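# Place a staple strip on an open stapler's rail

## Task

Pick one strip of staples out of the tray and lay it over the open stapler's rail so that it straddles the rail with its legs pointing downward. The stapler must finish lying flat and resting directly on the table top. The result must stay in place without any support from the robot; grippers released and pulled away at the end.

## Robot and tools

Robot: two arms, left_arm and right_arm, each with a two-finger parallel gripper and a wrist camera. Bases sit near x = 0: left_arm at y = +0.235 m, right_arm at y = -0.227 m, both turned a few degrees about z. The names are just labels; they do not match the left or right side of any image.

Frames: the shared scene frame has its origin on the table surface midway between the bases, +x pointing out over the table, +z up, and the left_arm on the +y side. Each gripper has its own frame. Its fingers extend along its +z and close along its y. The reported end_effector_position is the point between the finger pads, roughly 1 cm short of the fingertips. Printed hand positions may be somewhat wrong, especially with the arm stretched far.

execute_actions(actions): actions is a list of actions; each action is a table of 1 to 15 rows; each row is one control step of 1/30 s, and a short table repeats its final row until 15 steps (0.5 s) have passed. A row is a single list of 14 numbers, each in [-1, 1], covering both arms even if one is idle: left_arm dx, dy, dz, rx, ry, rz, opening, then right_arm dx, dy, dz, rx, ry, rz, opening. dx to rz are an offset, not a pose: a target relative to that gripper's measured pose at the beginning of the action (for a call's first action, the pose in the latest result), expressed in the gripper's own axes. Every row is relative to that same starting pose, not to the row before. Scale: 1.0 equals 0.6 m for dx, dy, dz and 180 degrees for rotation; rx, ry, rz form one rotation vector. opening is absolute, not an offset: +1 fully open (0.093 m), -1 closed. An empty list just returns the current state and images.

move(target, speed, blocking): target is one such 14-number row (same order, same gripper-frame offsets and scale, opening absolute), measured from the pose shown in the latest result that has one. The gripper travels a straight line there; both arms' paths finish together, lasting 0.5 to 10 s and stopping short if more is needed. speed is the top path speed in m/s, 0.002 to 0.5 (default 0.25); turning is capped at twice that value in rad/s. Rotations take the shorter direction. Paths ignore obstacles and the other arm. Grippers may lag, stray, or overshoot the speed near full reach. Faster contact hits harder, and aiming further past a surface pushes harder. The opening is sent as the move begins. The result adds a move: line giving the ending (done, off_target, moving, held, fault) and limits (paced means the sent pose was clipped; held means a safety check blocked steps, after which the arm may jump fast), plus each gripper's remaining distance to its target. With blocking=false you get a result after 0.5 s while motion continues; use wait(0) to check, and call wait or stop before sending other motion.

wait(seconds): 0 to 10; lets the scene run with the last command held; ends early if a running move ends. stop(): brakes a running move (needs room, more at speed); fingers keep moving. zoom_image(camera, region): camera is one of cam_head_left, cam_head_right, cam_high, cam_low, cam_left_wrist, cam_right_wrist; region is [x0, y0, x1, y1] in pixels of that 504x504 image, origin top-left, no larger than 504 by 504. read_manual(section): only "licences"; moves nothing. finished_scene(scene): pass the current scene's number once the goal is met and stable; irreversible; the reply says whether it succeeded.

Low-level behaviour: each control step clips the commanded pose to within 70 mm and 16 degrees of the measured pose, so large offsets take several actions; after an action the arm goes at most to its last clipped pose. Joint friction can leave the gripper up to about 31 mm off, and tiny commands may not move it. If position and orientation conflict, position wins. Elbows cannot fully straighten. Joint ranges (rad), base to gripper: waist -2.618 to 3.054, shoulder 0 to 3.142, elbow 0 to 3.142, wrist pitch -1.571 to 1.571, wrist yaw -1.571 to 1.571, wrist roll -2.094 to 2.094. To keep an arm still, send it the offset back to its desired pose in the first call of a reply and zeros afterwards, always with its proper opening.

Results: a state line left_arm: ... | right_arm: ... gives each gripper's position (m) and quat_wxyz in the scene frame; Hand target lines show where the controller is driving; step readings list positions at some steps, with HELD marking held-back steps; pose unreachable means the clearance check altered or blocked that arm's command; Joint positions end with the gripper gap in metres (zero floor); joint torques are raw drive outputs with offsets and noise; FAULT lines report stops.

Gripping: grip_measured uses the opening scale. Pads meet near -0.94, and each millimetre of object width adds about 0.0208; each gripper has a fixed bias up to 0.02. Commanding below the width reading squeezes harder (up to roughly 50 to 62 N per pad, less on parts under 5 mm thick); on a rigid object the reading settles at most about 0.21 below the width reading. Keep sending the same closing number to keep the grip.

Cameras: six 504x504 images come back in the order listed above; calibration (K, distortion, T_world_to_cam) is given per camera, and wrist camera poses follow the joints. Fixed cameras may be off by a couple of degrees and millimetres.

Avoid: knocking anything off the table, dropping or slamming the strip, hard shoves, tipping the stapler, and the arms touching or pressing each other. Motors heat while holding loads: a MOTOR HOT warning appears at 75 °C, the arm halts for 10 s at 90 °C, and at 100 °C it goes limp and falls. Occasional brief tugs on a held part or pushes on loose items may occur. Between replies the robot keeps executing its last command.

Each tool is called after "Emit:" as a command line: name --argument value for each argument, lists and objects as JSON in quotes; but a table of rows of numbers goes row by row, as --pt "numbers of a row", without its own name.

## Session

Emit:
execute_actions --actions '[]'

Scene clock: 0.00 s.
left_arm: end_effector_position=(+0.2237, +0.5378, +0.1867) grip_measured=+0.985 end_effector_quat_wxyz=(-0.276, +0.689, -0.557, -0.371) | right_arm: end_effector_position=(+0.0320, -0.5534, +0.2940) grip_measured=+0.989 end_effector_quat_wxyz=(+0.727, +0.584, +0.281, +0.228)
Joint positions: left_arm=[ 0.441  1.635  1.29  -0.815 -0.898 -1.022  0.092] | right_arm=[-1.949  1.166  0.47   0.997 -1.003  1.682  0.093]
Joint velocities: left_arm=[-0.002 -0.022 -0.007 -0.037  0.037 -0.007  0.001] | right_arm=[ 0.002  0.012 -0.012 -0.051 -0.037 -0.051  0.   ]
Joint torques (N m, as the arm reports them, + toward a larger angle): no reading
Motor temperatures (°C, as the motors report them): left_arm=[23 24 22 21 24 23] | right_arm=[24 21 25 24 25 24]
Hand target (left_arm): +0.224, +0.538, +0.187; -0.276, +0.689, -0.557, -0.371
Hand target (right_arm): +0.032, -0.553, +0.294; +0.727, +0.584, +0.281, +0.228

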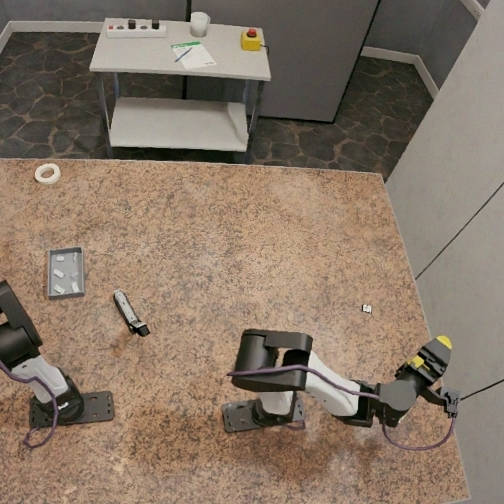

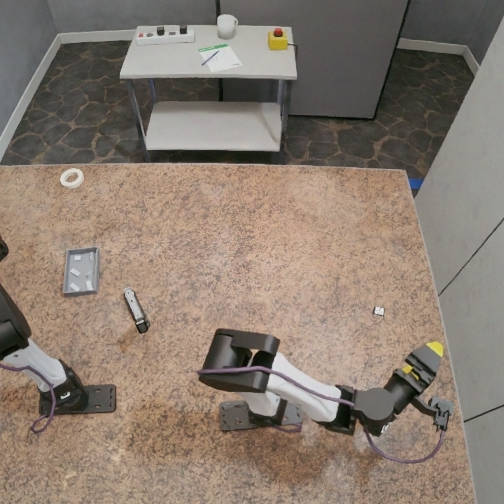

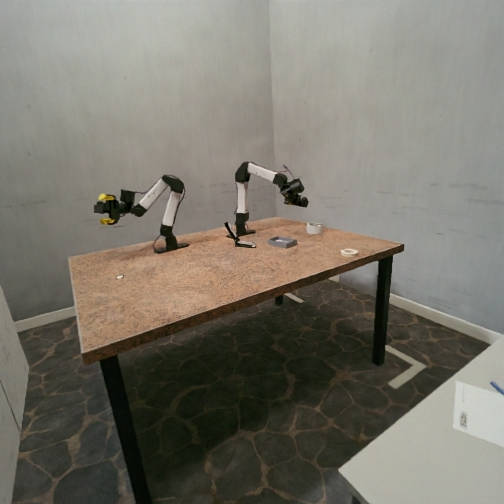

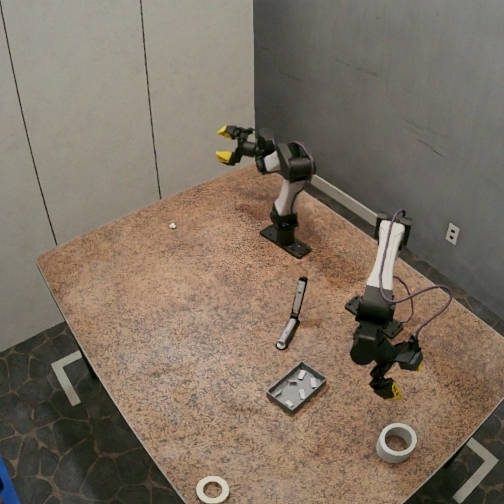

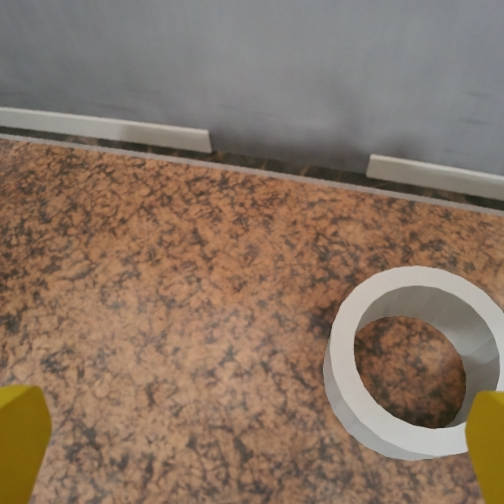

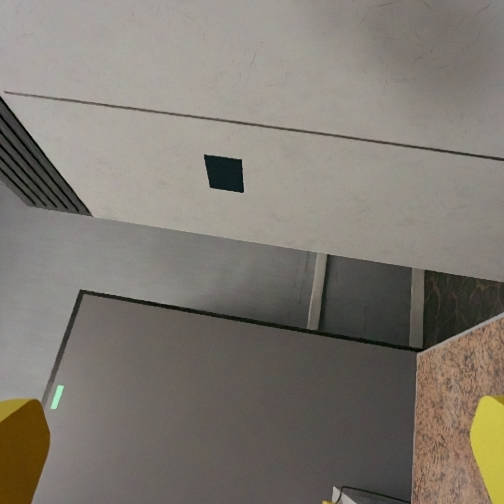

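Emit:
zoom_image --camera "cam_head_left" --region '[30, 235, 170, 345]'

Emit:
zoom_image --camera "cam_head_right" --region '[40, 235, 180, 345]'

Emit:
zoom_image --camera "cam_low" --region '[250, 260, 350, 420]'

Emit:
zoom_image --camera "cam_high" --region '[210, 210, 310, 260]'

Region (30, 235, 170, 345) of cam_head_left's 504x504 image, scaled by 3.600, with more detail than that image has; it fills the top 396 rows of this view, and the rest is white.

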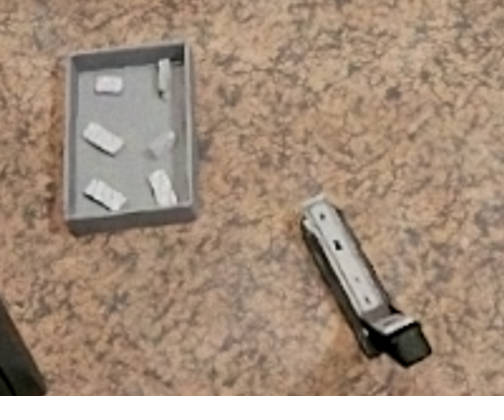

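Region (40, 235, 180, 345) of cam_head_right's 504x504 image, scaled by 3.600, with more detail than that image has; it fills the top 396 rows of this view, and the rest is white.

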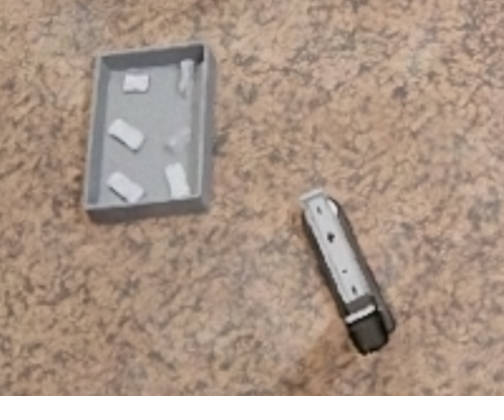

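Region (250, 260, 350, 420) of cam_low's 504x504 image, scaled by 3.150, with more detail than that image has; it fills the left 315 columns of this view, and the rest is white.

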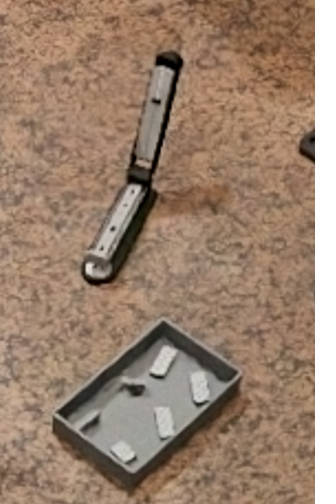

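Region (210, 210, 310, 260) of cam_high's 504x504 image, scaled by 5.040, with more detail than that image has.

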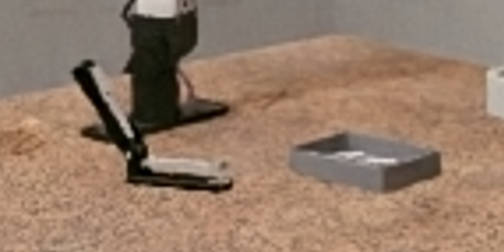

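Emit:
move --target '[0.306,0.028,-0.358,0.0446,0.3036,0.0619,0.2,0,0,0,0,0,0,1]'

Scene clock: 40.20 s.
left_arm: end_effector_position=(+0.2670, +0.2624, +0.1545) grip_measured=+0.202 end_effector_quat_wxyz=(-0.011, -0.708, +0.706, +0.007) | right_arm: end_effector_position=(+0.0320, -0.5534, +0.2940) grip_measured=+0.989 end_effector_quat_wxyz=(+0.727, +0.584, +0.281, +0.228)
Joint positions: left_arm=[-0.02   1.624  1.462 -1.435  0.004 -1.476  0.055] | right_arm=[-1.949  1.166  0.47   0.997 -1.003  1.682  0.093]
Joint velocities: left_arm=[-0.002 -0.007 -0.007  0.022  0.007 -0.022 -0.001] | right_arm=[-0.017 -0.002 -0.007 -0.037 -0.051 -0.007  0.   ]
Joint torques (N m, as the arm reports them, + toward a larger angle): left_arm=[-0.71 -8.86  8.12  0.19  0.   -0.04] | right_arm=[-0.43 -3.05  8.29  1.64  0.23 -0.05]
Motor temperatures (°C, as the motors report them): left_arm=[23 30 27 23 24 23] | right_arm=[24 23 32 31 25 24]
Hand target (left_arm): +0.269, +0.258, +0.160; +0.006, +0.709, -0.705, +0.003
Hand target (right_arm): +0.032, -0.553, +0.294; +0.727, +0.584, +0.281, +0.228
Off the commanded pose (left_arm): 0.006 m, 2 deg.
Off the commanded pose (right_arm): 0.000 m, 0 deg.
move: done
camera_calibration (this result's frames):
cam_left_wrist: T_world_to_cam=[[0.999322, 0.0182532, -0.0319895, -0.271305], [0.0305009, -0.896992, 0.440994, 0.198421], [-0.0206448, -0.44167, -0.89694, 0.345718], [0, 0, 0, 1]] pos_world=[0.272207, 0.335628, 0.213906]

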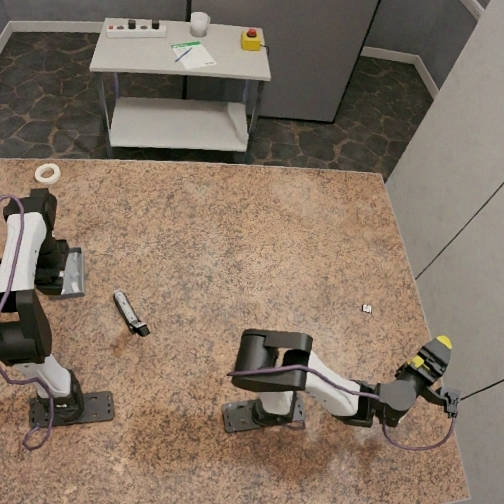

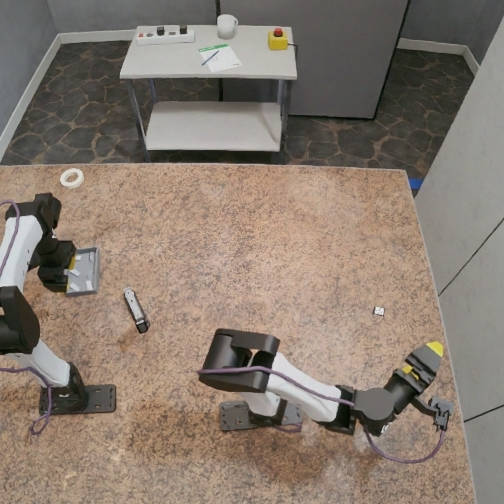

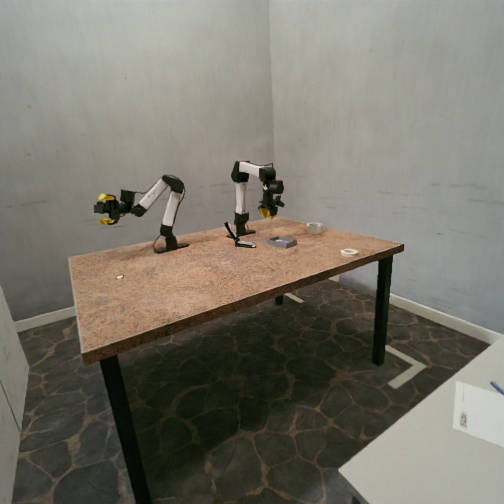

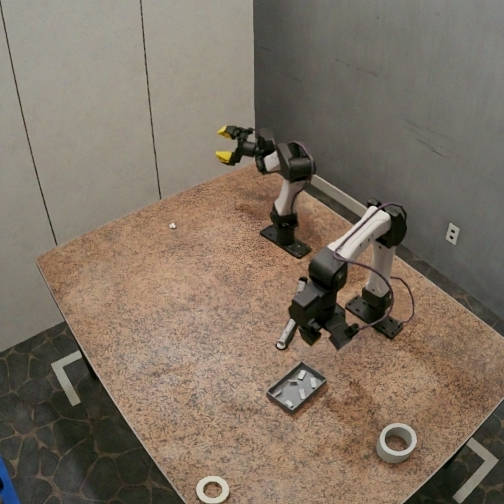

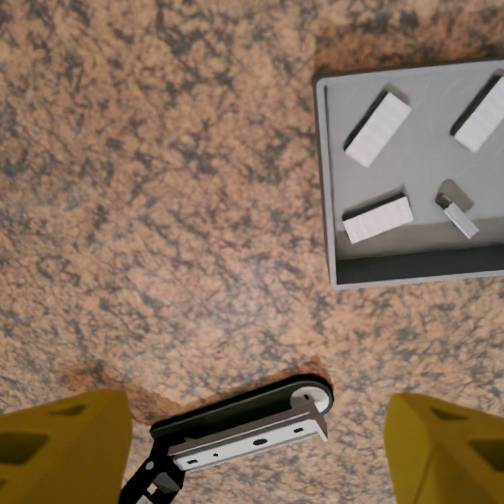

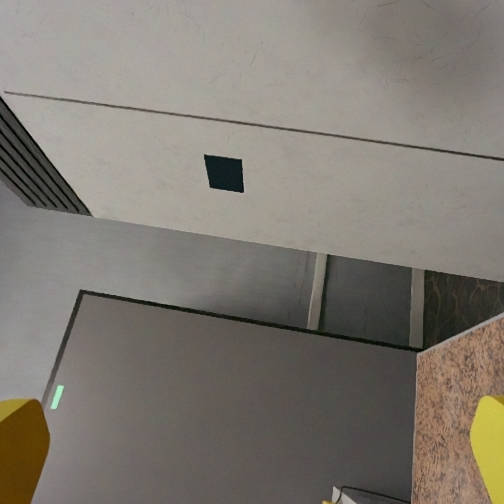

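Emit:
move --target '[0.009,-0.108,0.13,0,0,0.328,-0.42,0,0,0,0,0,0,1]'

Scene clock: 89.70 s.
left_arm: end_effector_position=(+0.3281, +0.2600, +0.0776) grip_measured=-0.418 end_effector_quat_wxyz=(-0.013, -0.280, +0.960, -0.000) | right_arm: end_effector_position=(+0.0320, -0.5534, +0.2940) grip_measured=+0.989 end_effector_quat_wxyz=(+0.727, +0.584, +0.281, +0.228)
Joint positions: left_arm=[-0.043  1.87   1.446 -1.172  0.006 -0.492  0.025] | right_arm=[-1.949  1.166  0.47   0.997 -1.003  1.682  0.093]
Joint velocities: left_arm=[-0.002  0.012  0.007  0.051 -0.051  0.007 -0.   ] | right_arm=[-0.012  0.002 -0.002  0.007 -0.066 -0.051 -0.001]
Joint torques (N m, as the arm reports them, + toward a larger angle): left_arm=[-0.69 -9.92  6.6   0.35 -0.05  0.12] | right_arm=[-0.36 -3.15  8.41  1.65  0.25 -0.01]
Motor temperatures (°C, as the motors report them): left_arm=[23 33 29 22 24 23] | right_arm=[24 23 35 34 25 24]
Hand target (left_arm): +0.329, +0.256, +0.074; -0.013, -0.269, +0.963, -0.000
Hand target (right_arm): +0.032, -0.553, +0.294; +0.727, +0.584, +0.281, +0.228
Off the commanded pose (left_arm): 0.005 m, 1 deg.
Off the commanded pose (right_arm): 0.000 m, 0 deg.
move: done
camera_calibration (this result's frames):
cam_left_wrist: T_world_to_cam=[[0.549861, -0.835158, -0.0128143, 0.0330595], [-0.739362, -0.493813, 0.457704, 0.374855], [-0.388583, -0.242199, -0.889012, 0.34514], [0, 0, 0, 1]] pos_world=[0.393091, 0.296311, 0.135685]

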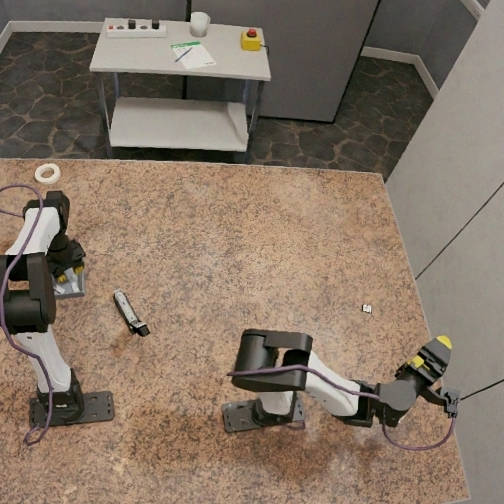

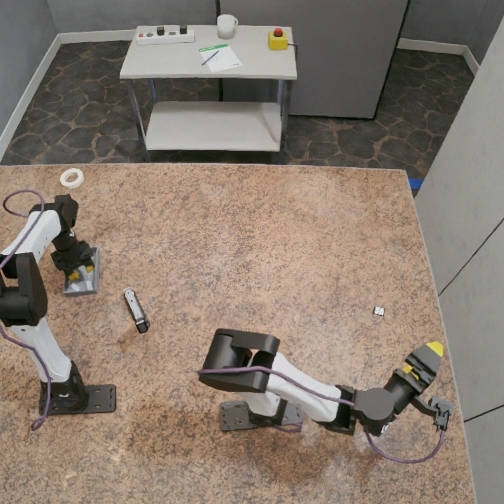

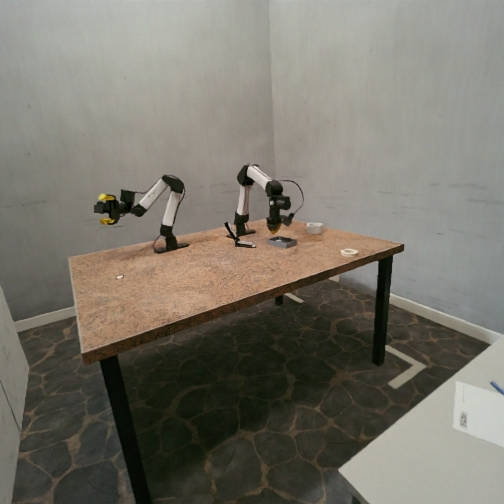

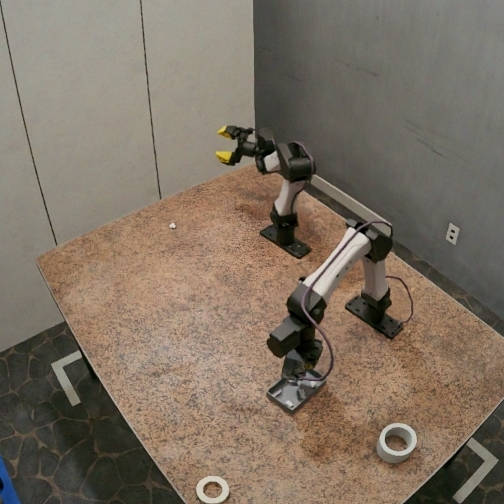

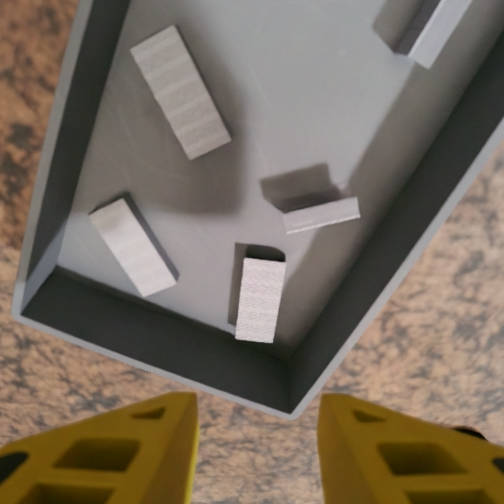

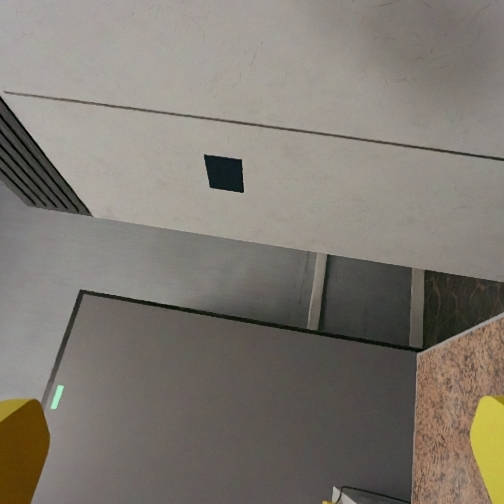

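Emit:
move --target '[-0.098,0.027,0.04,0,0,-0.144,-0.42,0,0,0,0,0,0,1]' --speed 0.1

Scene clock: 109.50 s.
left_arm: end_effector_position=(+0.3626, +0.2994, +0.0510) grip_measured=-0.418 end_effector_quat_wxyz=(-0.020, -0.478, +0.878, +0.004) | right_arm: end_effector_position=(+0.0320, -0.5534, +0.2940) grip_measured=+0.989 end_effector_quat_wxyz=(+0.727, +0.584, +0.281, +0.228)
Joint positions: left_arm=[ 0.053  2.053  1.596 -1.155  0.006 -0.825  0.025] | right_arm=[-1.949  1.166  0.47   0.997 -1.003  1.682  0.093]
Joint velocities: left_arm=[-0.012 -0.007  0.002 -0.037  0.051 -0.022  0.   ] | right_arm=[-0.002 -0.002 -0.017  0.022 -0.022  0.007 -0.001]
Joint torques (N m, as the arm reports them, + toward a larger angle): left_arm=[  1.05 -11.56   8.6    0.29  -0.05  -0.07] | right_arm=[-0.34 -3.03  8.36  1.63  0.24 -0.05]
Motor temperatures (°C, as the motors report them): left_arm=[23 34 29 22 24 23] | right_arm=[24 23 36 35 25 24]
Hand target (left_arm): +0.368, +0.305, +0.052; -0.012, -0.488, +0.873, +0.003
Hand target (right_arm): +0.032, -0.553, +0.294; +0.727, +0.584, +0.281, +0.228
Off the commanded pose (left_arm): 0.008 m, 2 deg.
Off the commanded pose (right_arm): 0.000 m, 0 deg.
move: done
camera_calibration (this result's frames):
cam_left_wrist: T_world_to_cam=[[0.846963, -0.530666, -0.0323561, -0.151281], [-0.457554, -0.75856, 0.463931, 0.408726], [-0.270737, -0.378128, -0.88528, 0.342267], [0, 0, 0, 1]] pos_world=[0.407808, 0.359183, 0.108487]

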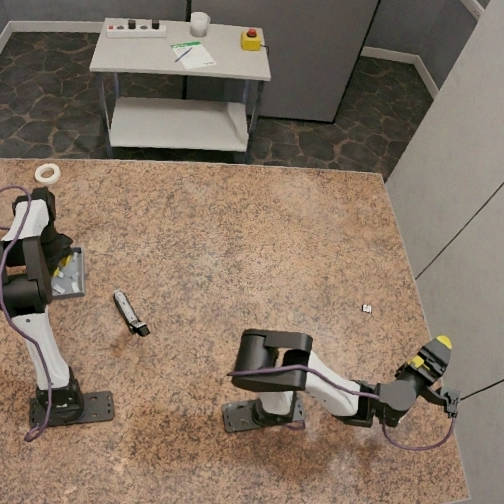

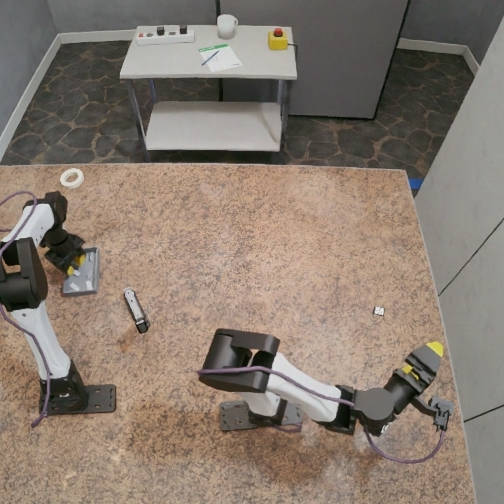

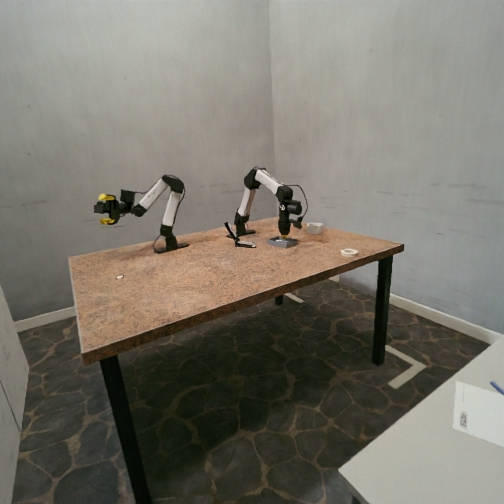

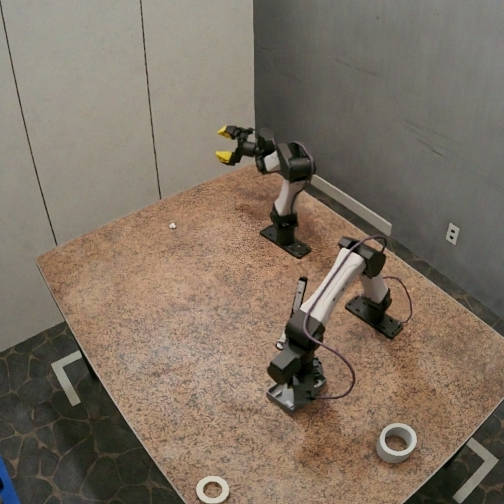

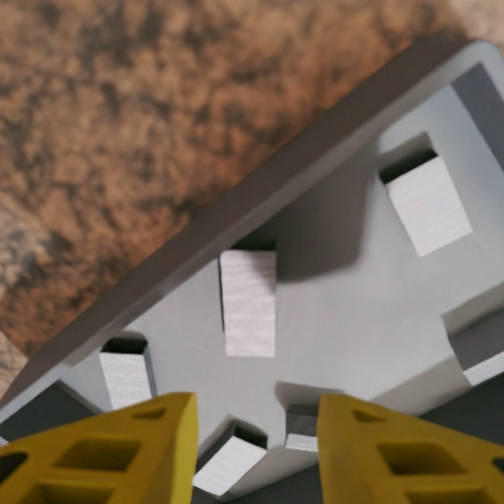

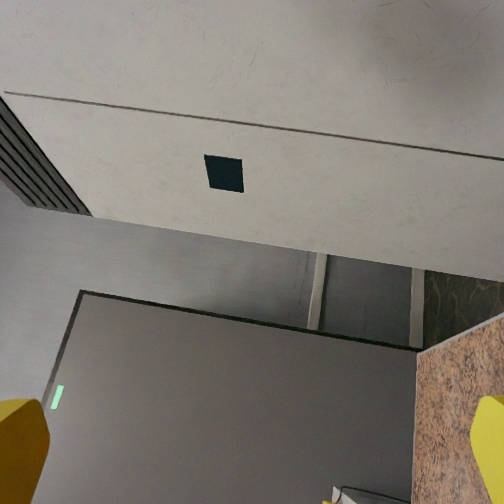

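Emit:
move --target '[-0.018,-0.006,0.06,0,0,0,-0.42,0,0,0,0,0,0,1]' --speed 0.04

Scene clock: 119.13 s.
left_arm: end_effector_position=(+0.3702, +0.3007, +0.0267) grip_measured=-0.418 end_effector_quat_wxyz=(-0.018, -0.478, +0.878, +0.003) | right_arm: end_effector_position=(+0.0320, -0.5534, +0.2940) grip_measured=+0.989 end_effector_quat_wxyz=(+0.727, +0.584, +0.281, +0.228)
Joint positions: left_arm=[ 0.053  2.102  1.572 -1.077  0.006 -0.825  0.025] | right_arm=[-1.949  1.166  0.47   0.997 -1.003  1.682  0.093]
Joint velocities: left_arm=[-0.002  0.002 -0.007 -0.007 -0.007 -0.022  0.001] | right_arm=[ 0.012 -0.007 -0.017 -0.007  0.022  0.051 -0.001]
Joint torques (N m, as the arm reports them, + toward a larger angle): left_arm=[  1.25 -10.91   5.05   0.54  -0.05   0.18] | right_arm=[-0.3  -3.    8.36  1.62  0.25 -0.04]
Motor temperatures (°C, as the motors report them): left_arm=[23 36 30 22 24 23] | right_arm=[24 23 36 35 25 24]
Hand target (left_arm): +0.369, +0.306, +0.015; -0.021, -0.478, +0.878, +0.004
Hand target (right_arm): +0.032, -0.553, +0.294; +0.727, +0.584, +0.281, +0.228
Off the commanded pose (left_arm): 0.013 m, 0 deg.
Off the commanded pose (right_arm): 0.000 m, 0 deg.
move: off_target (left_arm)
camera_calibration (this result's frames):
cam_left_wrist: T_world_to_cam=[[0.847079, -0.530646, -0.0295206, -0.157863], [-0.459293, -0.758863, 0.461711, 0.425231], [-0.267407, -0.377547, -0.886539, 0.321901], [0, 0, 0, 1]] pos_world=[0.415106, 0.360456, 0.0843838]

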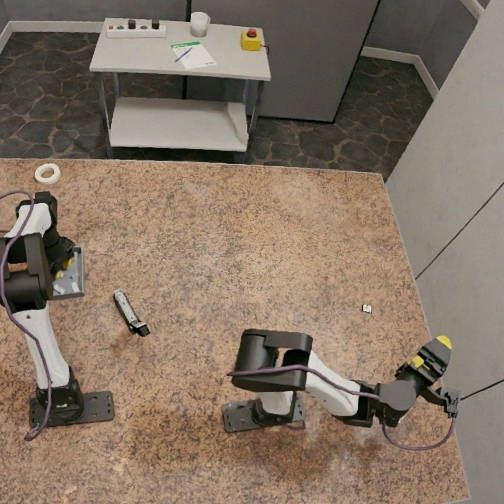

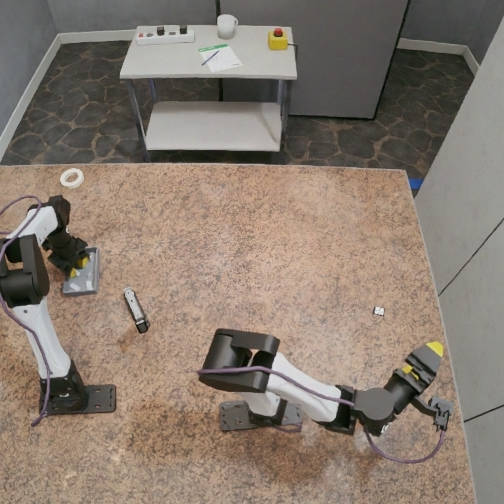

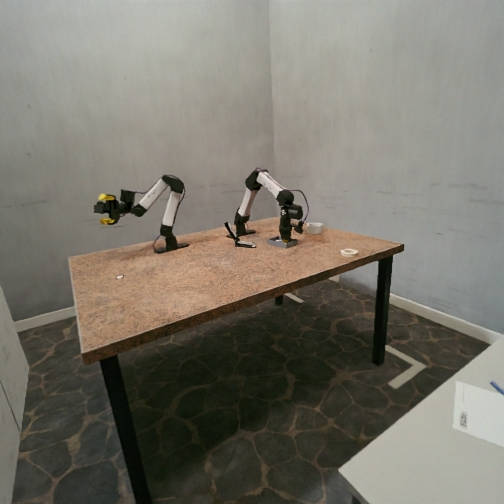

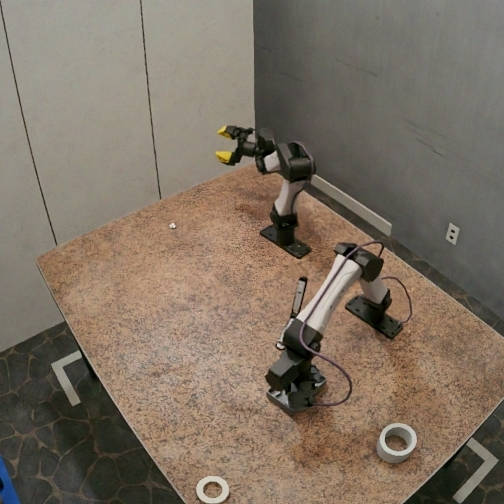

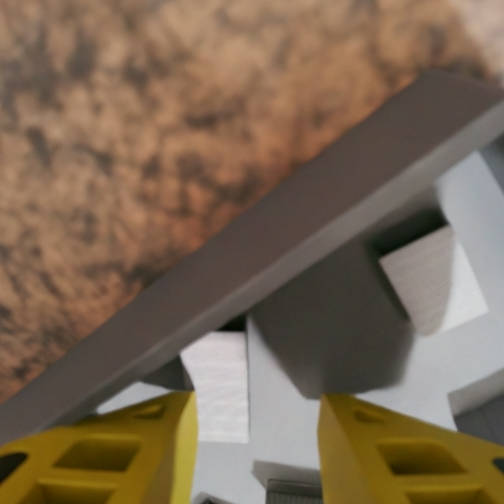

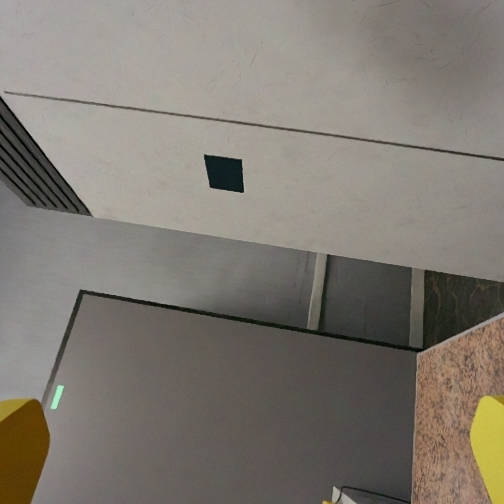

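Emit:
move --target '[-0.006,0.026,-0.004,0,0,0,-0.42,0,0,0,0,0,0,1]' --speed 0.03

Scene clock: 125.17 s.
left_arm: end_effector_position=(+0.3620, +0.3084, +0.0275) grip_measured=-0.418 end_effector_quat_wxyz=(-0.022, -0.479, +0.878, +0.004) | right_arm: end_effector_position=(+0.0320, -0.5534, +0.2940) grip_measured=+0.989 end_effector_quat_wxyz=(+0.727, +0.584, +0.281, +0.228)
Joint positions: left_arm=[ 0.077  2.083  1.545 -1.077  0.006 -0.802  0.025] | right_arm=[-1.949  1.166  0.47   0.997 -1.003  1.682  0.093]
Joint velocities: left_arm=[-0.017 -0.002 -0.007 -0.051 -0.007  0.11   0.   ] | right_arm=[-0.002  0.002 -0.007 -0.051 -0.007 -0.007 -0.001]
Joint torques (N m, as the arm reports them, + toward a larger angle): left_arm=[  1.11 -14.1    5.34   0.27  -0.09   0.15] | right_arm=[-0.31 -2.99  8.35  1.63  0.24 -0.03]
Motor temperatures (°C, as the motors report them): left_arm=[23 36 29 22 24 24] | right_arm=[24 24 36 35 25 24]
Hand target (left_arm): +0.359, +0.312, +0.030; -0.018, -0.478, +0.878, +0.003
Hand target (right_arm): +0.032, -0.553, +0.294; +0.727, +0.584, +0.281, +0.228
Off the commanded pose (left_arm): 0.005 m, 0 deg.
Off the commanded pose (right_arm): 0.000 m, 0 deg.
move: done
camera_calibration (this result's frames):
cam_left_wrist: T_world_to_cam=[[0.847479, -0.52973, -0.0341352, -0.14713], [-0.455245, -0.758375, 0.466497, 0.425184], [-0.273005, -0.379807, -0.883864, 0.326005], [0, 0, 0, 1]] pos_world=[0.407254, 0.368328, 0.0847746]

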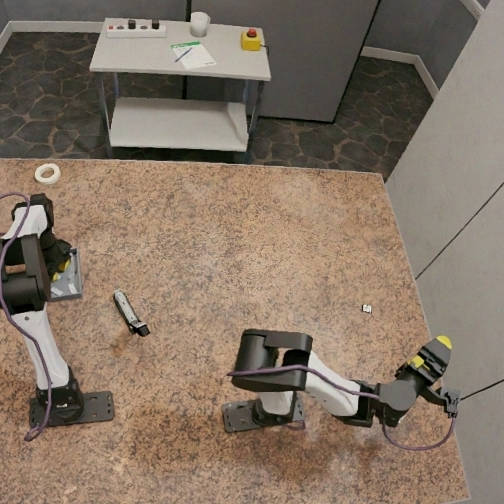

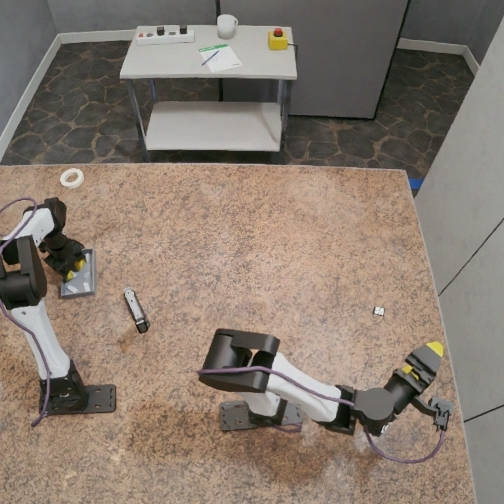

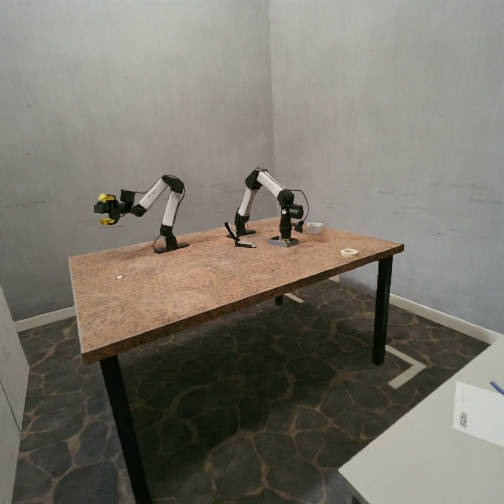

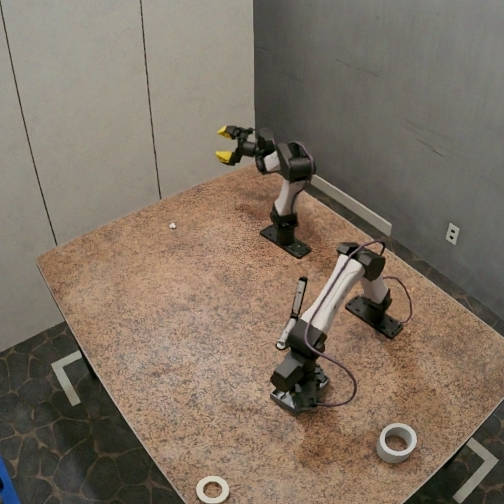

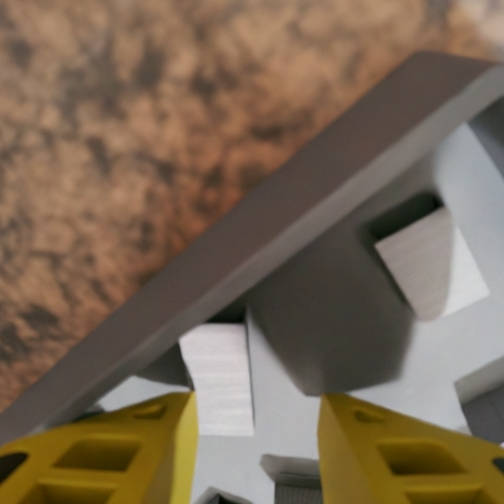

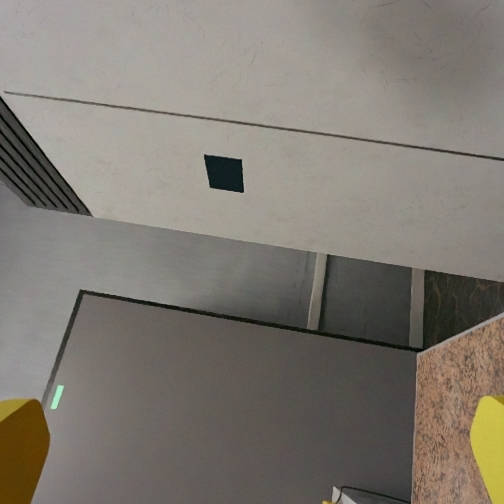

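Emit:
move --target '[0,-0.005,-0.035,0,0,0,-0.42,0,0,0,0,0,0,1]' --speed 0.05

Emit:
move --target '[0.022,0.012,0,0,0,0,-0.42,0,0,0,0,0,0,1]' --speed 0.05

Scene clock: 135.70 s.
left_arm: end_effector_position=(+0.3618, +0.3084, +0.0409) grip_measured=-0.418 end_effector_quat_wxyz=(-0.029, -0.478, +0.878, +0.006) | right_arm: end_effector_position=(+0.0320, -0.5534, +0.2940) grip_measured=+0.989 end_effector_quat_wxyz=(+0.727, +0.584, +0.281, +0.228)
Joint positions: left_arm=[ 0.077  2.083  1.599 -1.147  0.006 -0.801  0.025] | right_arm=[-1.949  1.166  0.47   0.997 -1.003  1.682  0.093]
Joint velocities: left_arm=[-0.007 -0.032 -0.017  0.066  0.007 -0.007 -0.001] | right_arm=[-0.017  0.002 -0.002  0.007  0.081 -0.037 -0.002]
Joint torques (N m, as the arm reports them, + toward a larger angle): left_arm=[ -0.28 -13.59   8.52   0.1   -0.04  -0.01] | right_arm=[-0.32 -3.16  8.48  1.64  0.24 -0.03]
Motor temperatures (°C, as the motors report them): left_arm=[23 39 29 22 24 23] | right_arm=[24 24 37 36 25 24]
Hand target (left_arm): +0.366, +0.307, +0.048; -0.022, -0.479, +0.878, +0.003
Hand target (right_arm): +0.032, -0.553, +0.294; +0.727, +0.584, +0.281, +0.228
Off the commanded pose (left_arm): 0.008 m, 1 deg.
Off the commanded pose (right_arm): 0.000 m, 0 deg.
move: done
camera_calibration (this result's frames):
cam_left_wrist: T_world_to_cam=[[0.846061, -0.531145, -0.0454466, -0.145163], [-0.449183, -0.756213, 0.47579, 0.415629], [-0.287081, -0.382134, -0.878384, 0.343355], [0, 0, 0, 1]] pos_world=[0.408081, 0.368409, 0.0972485]

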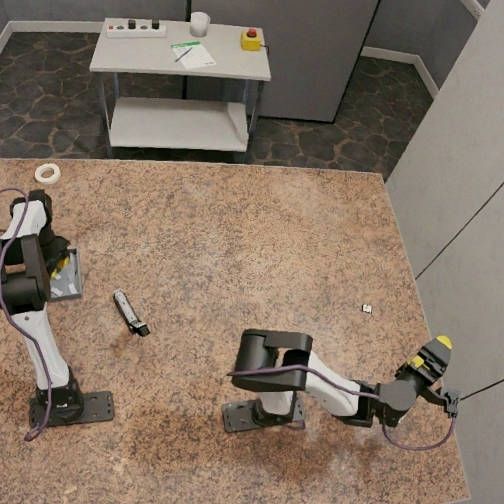

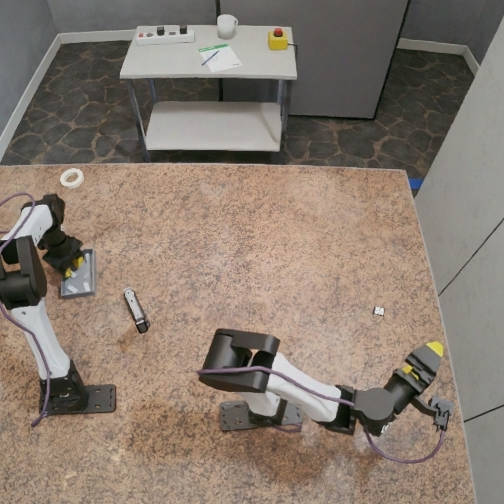

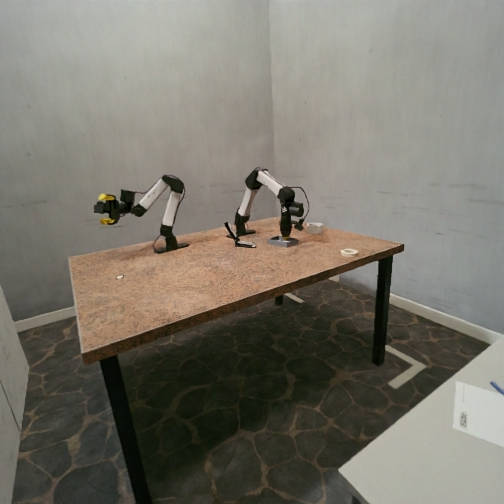

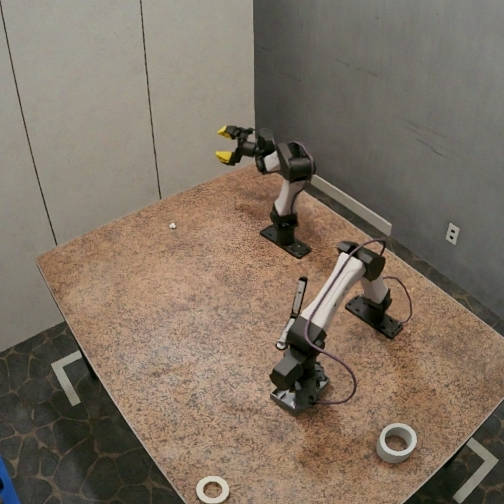

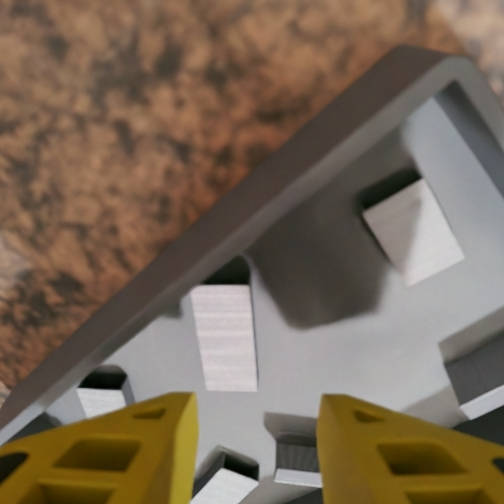

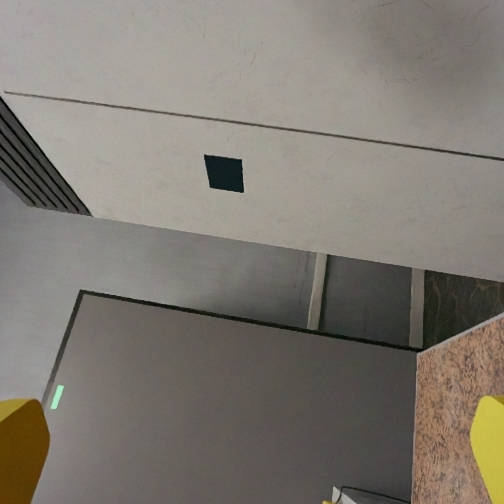

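Scene clock: 136.40 s.
left_arm: end_effector_position=(+0.3484, +0.3057, +0.0403) grip_measured=-0.418 end_effector_quat_wxyz=(-0.036, -0.478, +0.877, +0.008) | right_arm: end_effector_position=(+0.0320, -0.5534, +0.2940) grip_measured=+0.989 end_effector_quat_wxyz=(+0.727, +0.584, +0.281, +0.228)
Joint positions: left_arm=[ 0.077  2.044  1.537 -1.137  0.006 -0.802  0.025] | right_arm=[-1.949  1.166  0.47   0.997 -1.003  1.682  0.093]
Joint velocities: left_arm=[ 0.002 -0.007 -0.012  0.051 -0.066  0.007  0.   ] | right_arm=[-0.002  0.007  0.002 -0.051  0.051  0.066  0.001]
Joint torques (N m, as the arm reports them, + toward a larger angle): left_arm=[ -0.75 -13.62   5.41   0.26  -0.06  -0.02] | right_arm=[-0.34 -3.11  8.35  1.64  0.25 -0.05]
Motor temperatures (°C, as the motors report them): left_arm=[23 39 29 22 24 23] | right_arm=[24 24 37 36 25 24]
Hand target (left_arm): +0.349, +0.301, +0.042; -0.030, -0.478, +0.878, +0.006
Hand target (right_arm): +0.032, -0.553, +0.294; +0.727, +0.584, +0.281, +0.228
Off the commanded pose (left_arm): 0.005 m, 1 deg.
Off the commanded pose (right_arm): 0.000 m, 0 deg.
move: done
camera_calibration (this result's frames):
cam_left_wrist: T_world_to_cam=[[0.846028, -0.530302, -0.0549244, -0.135061], [-0.442209, -0.755545, 0.483326, 0.404872], [-0.297807, -0.384619, -0.873716, 0.342265], [0, 0, 0, 1]] pos_world=[0.395232, 0.365918, 0.0959392]

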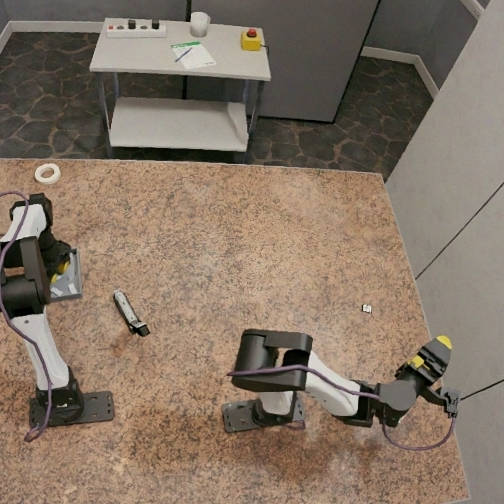

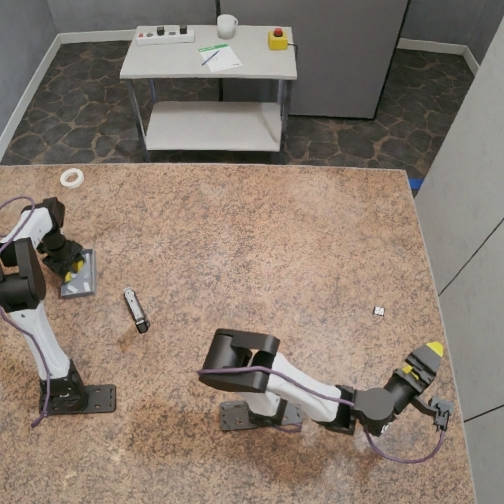

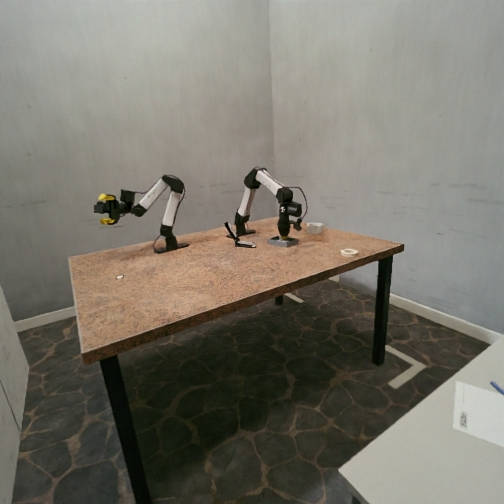

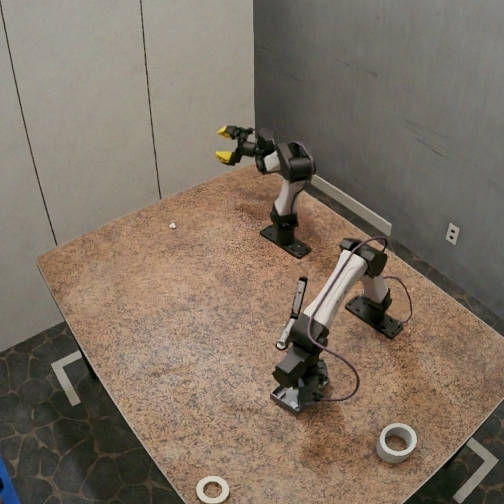

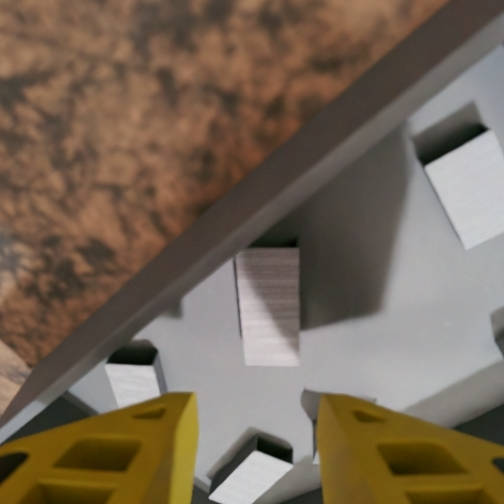

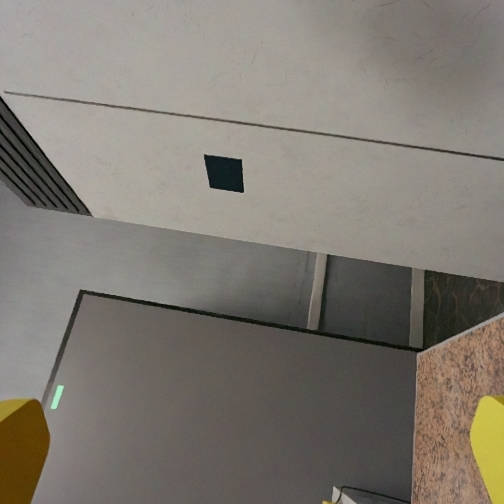

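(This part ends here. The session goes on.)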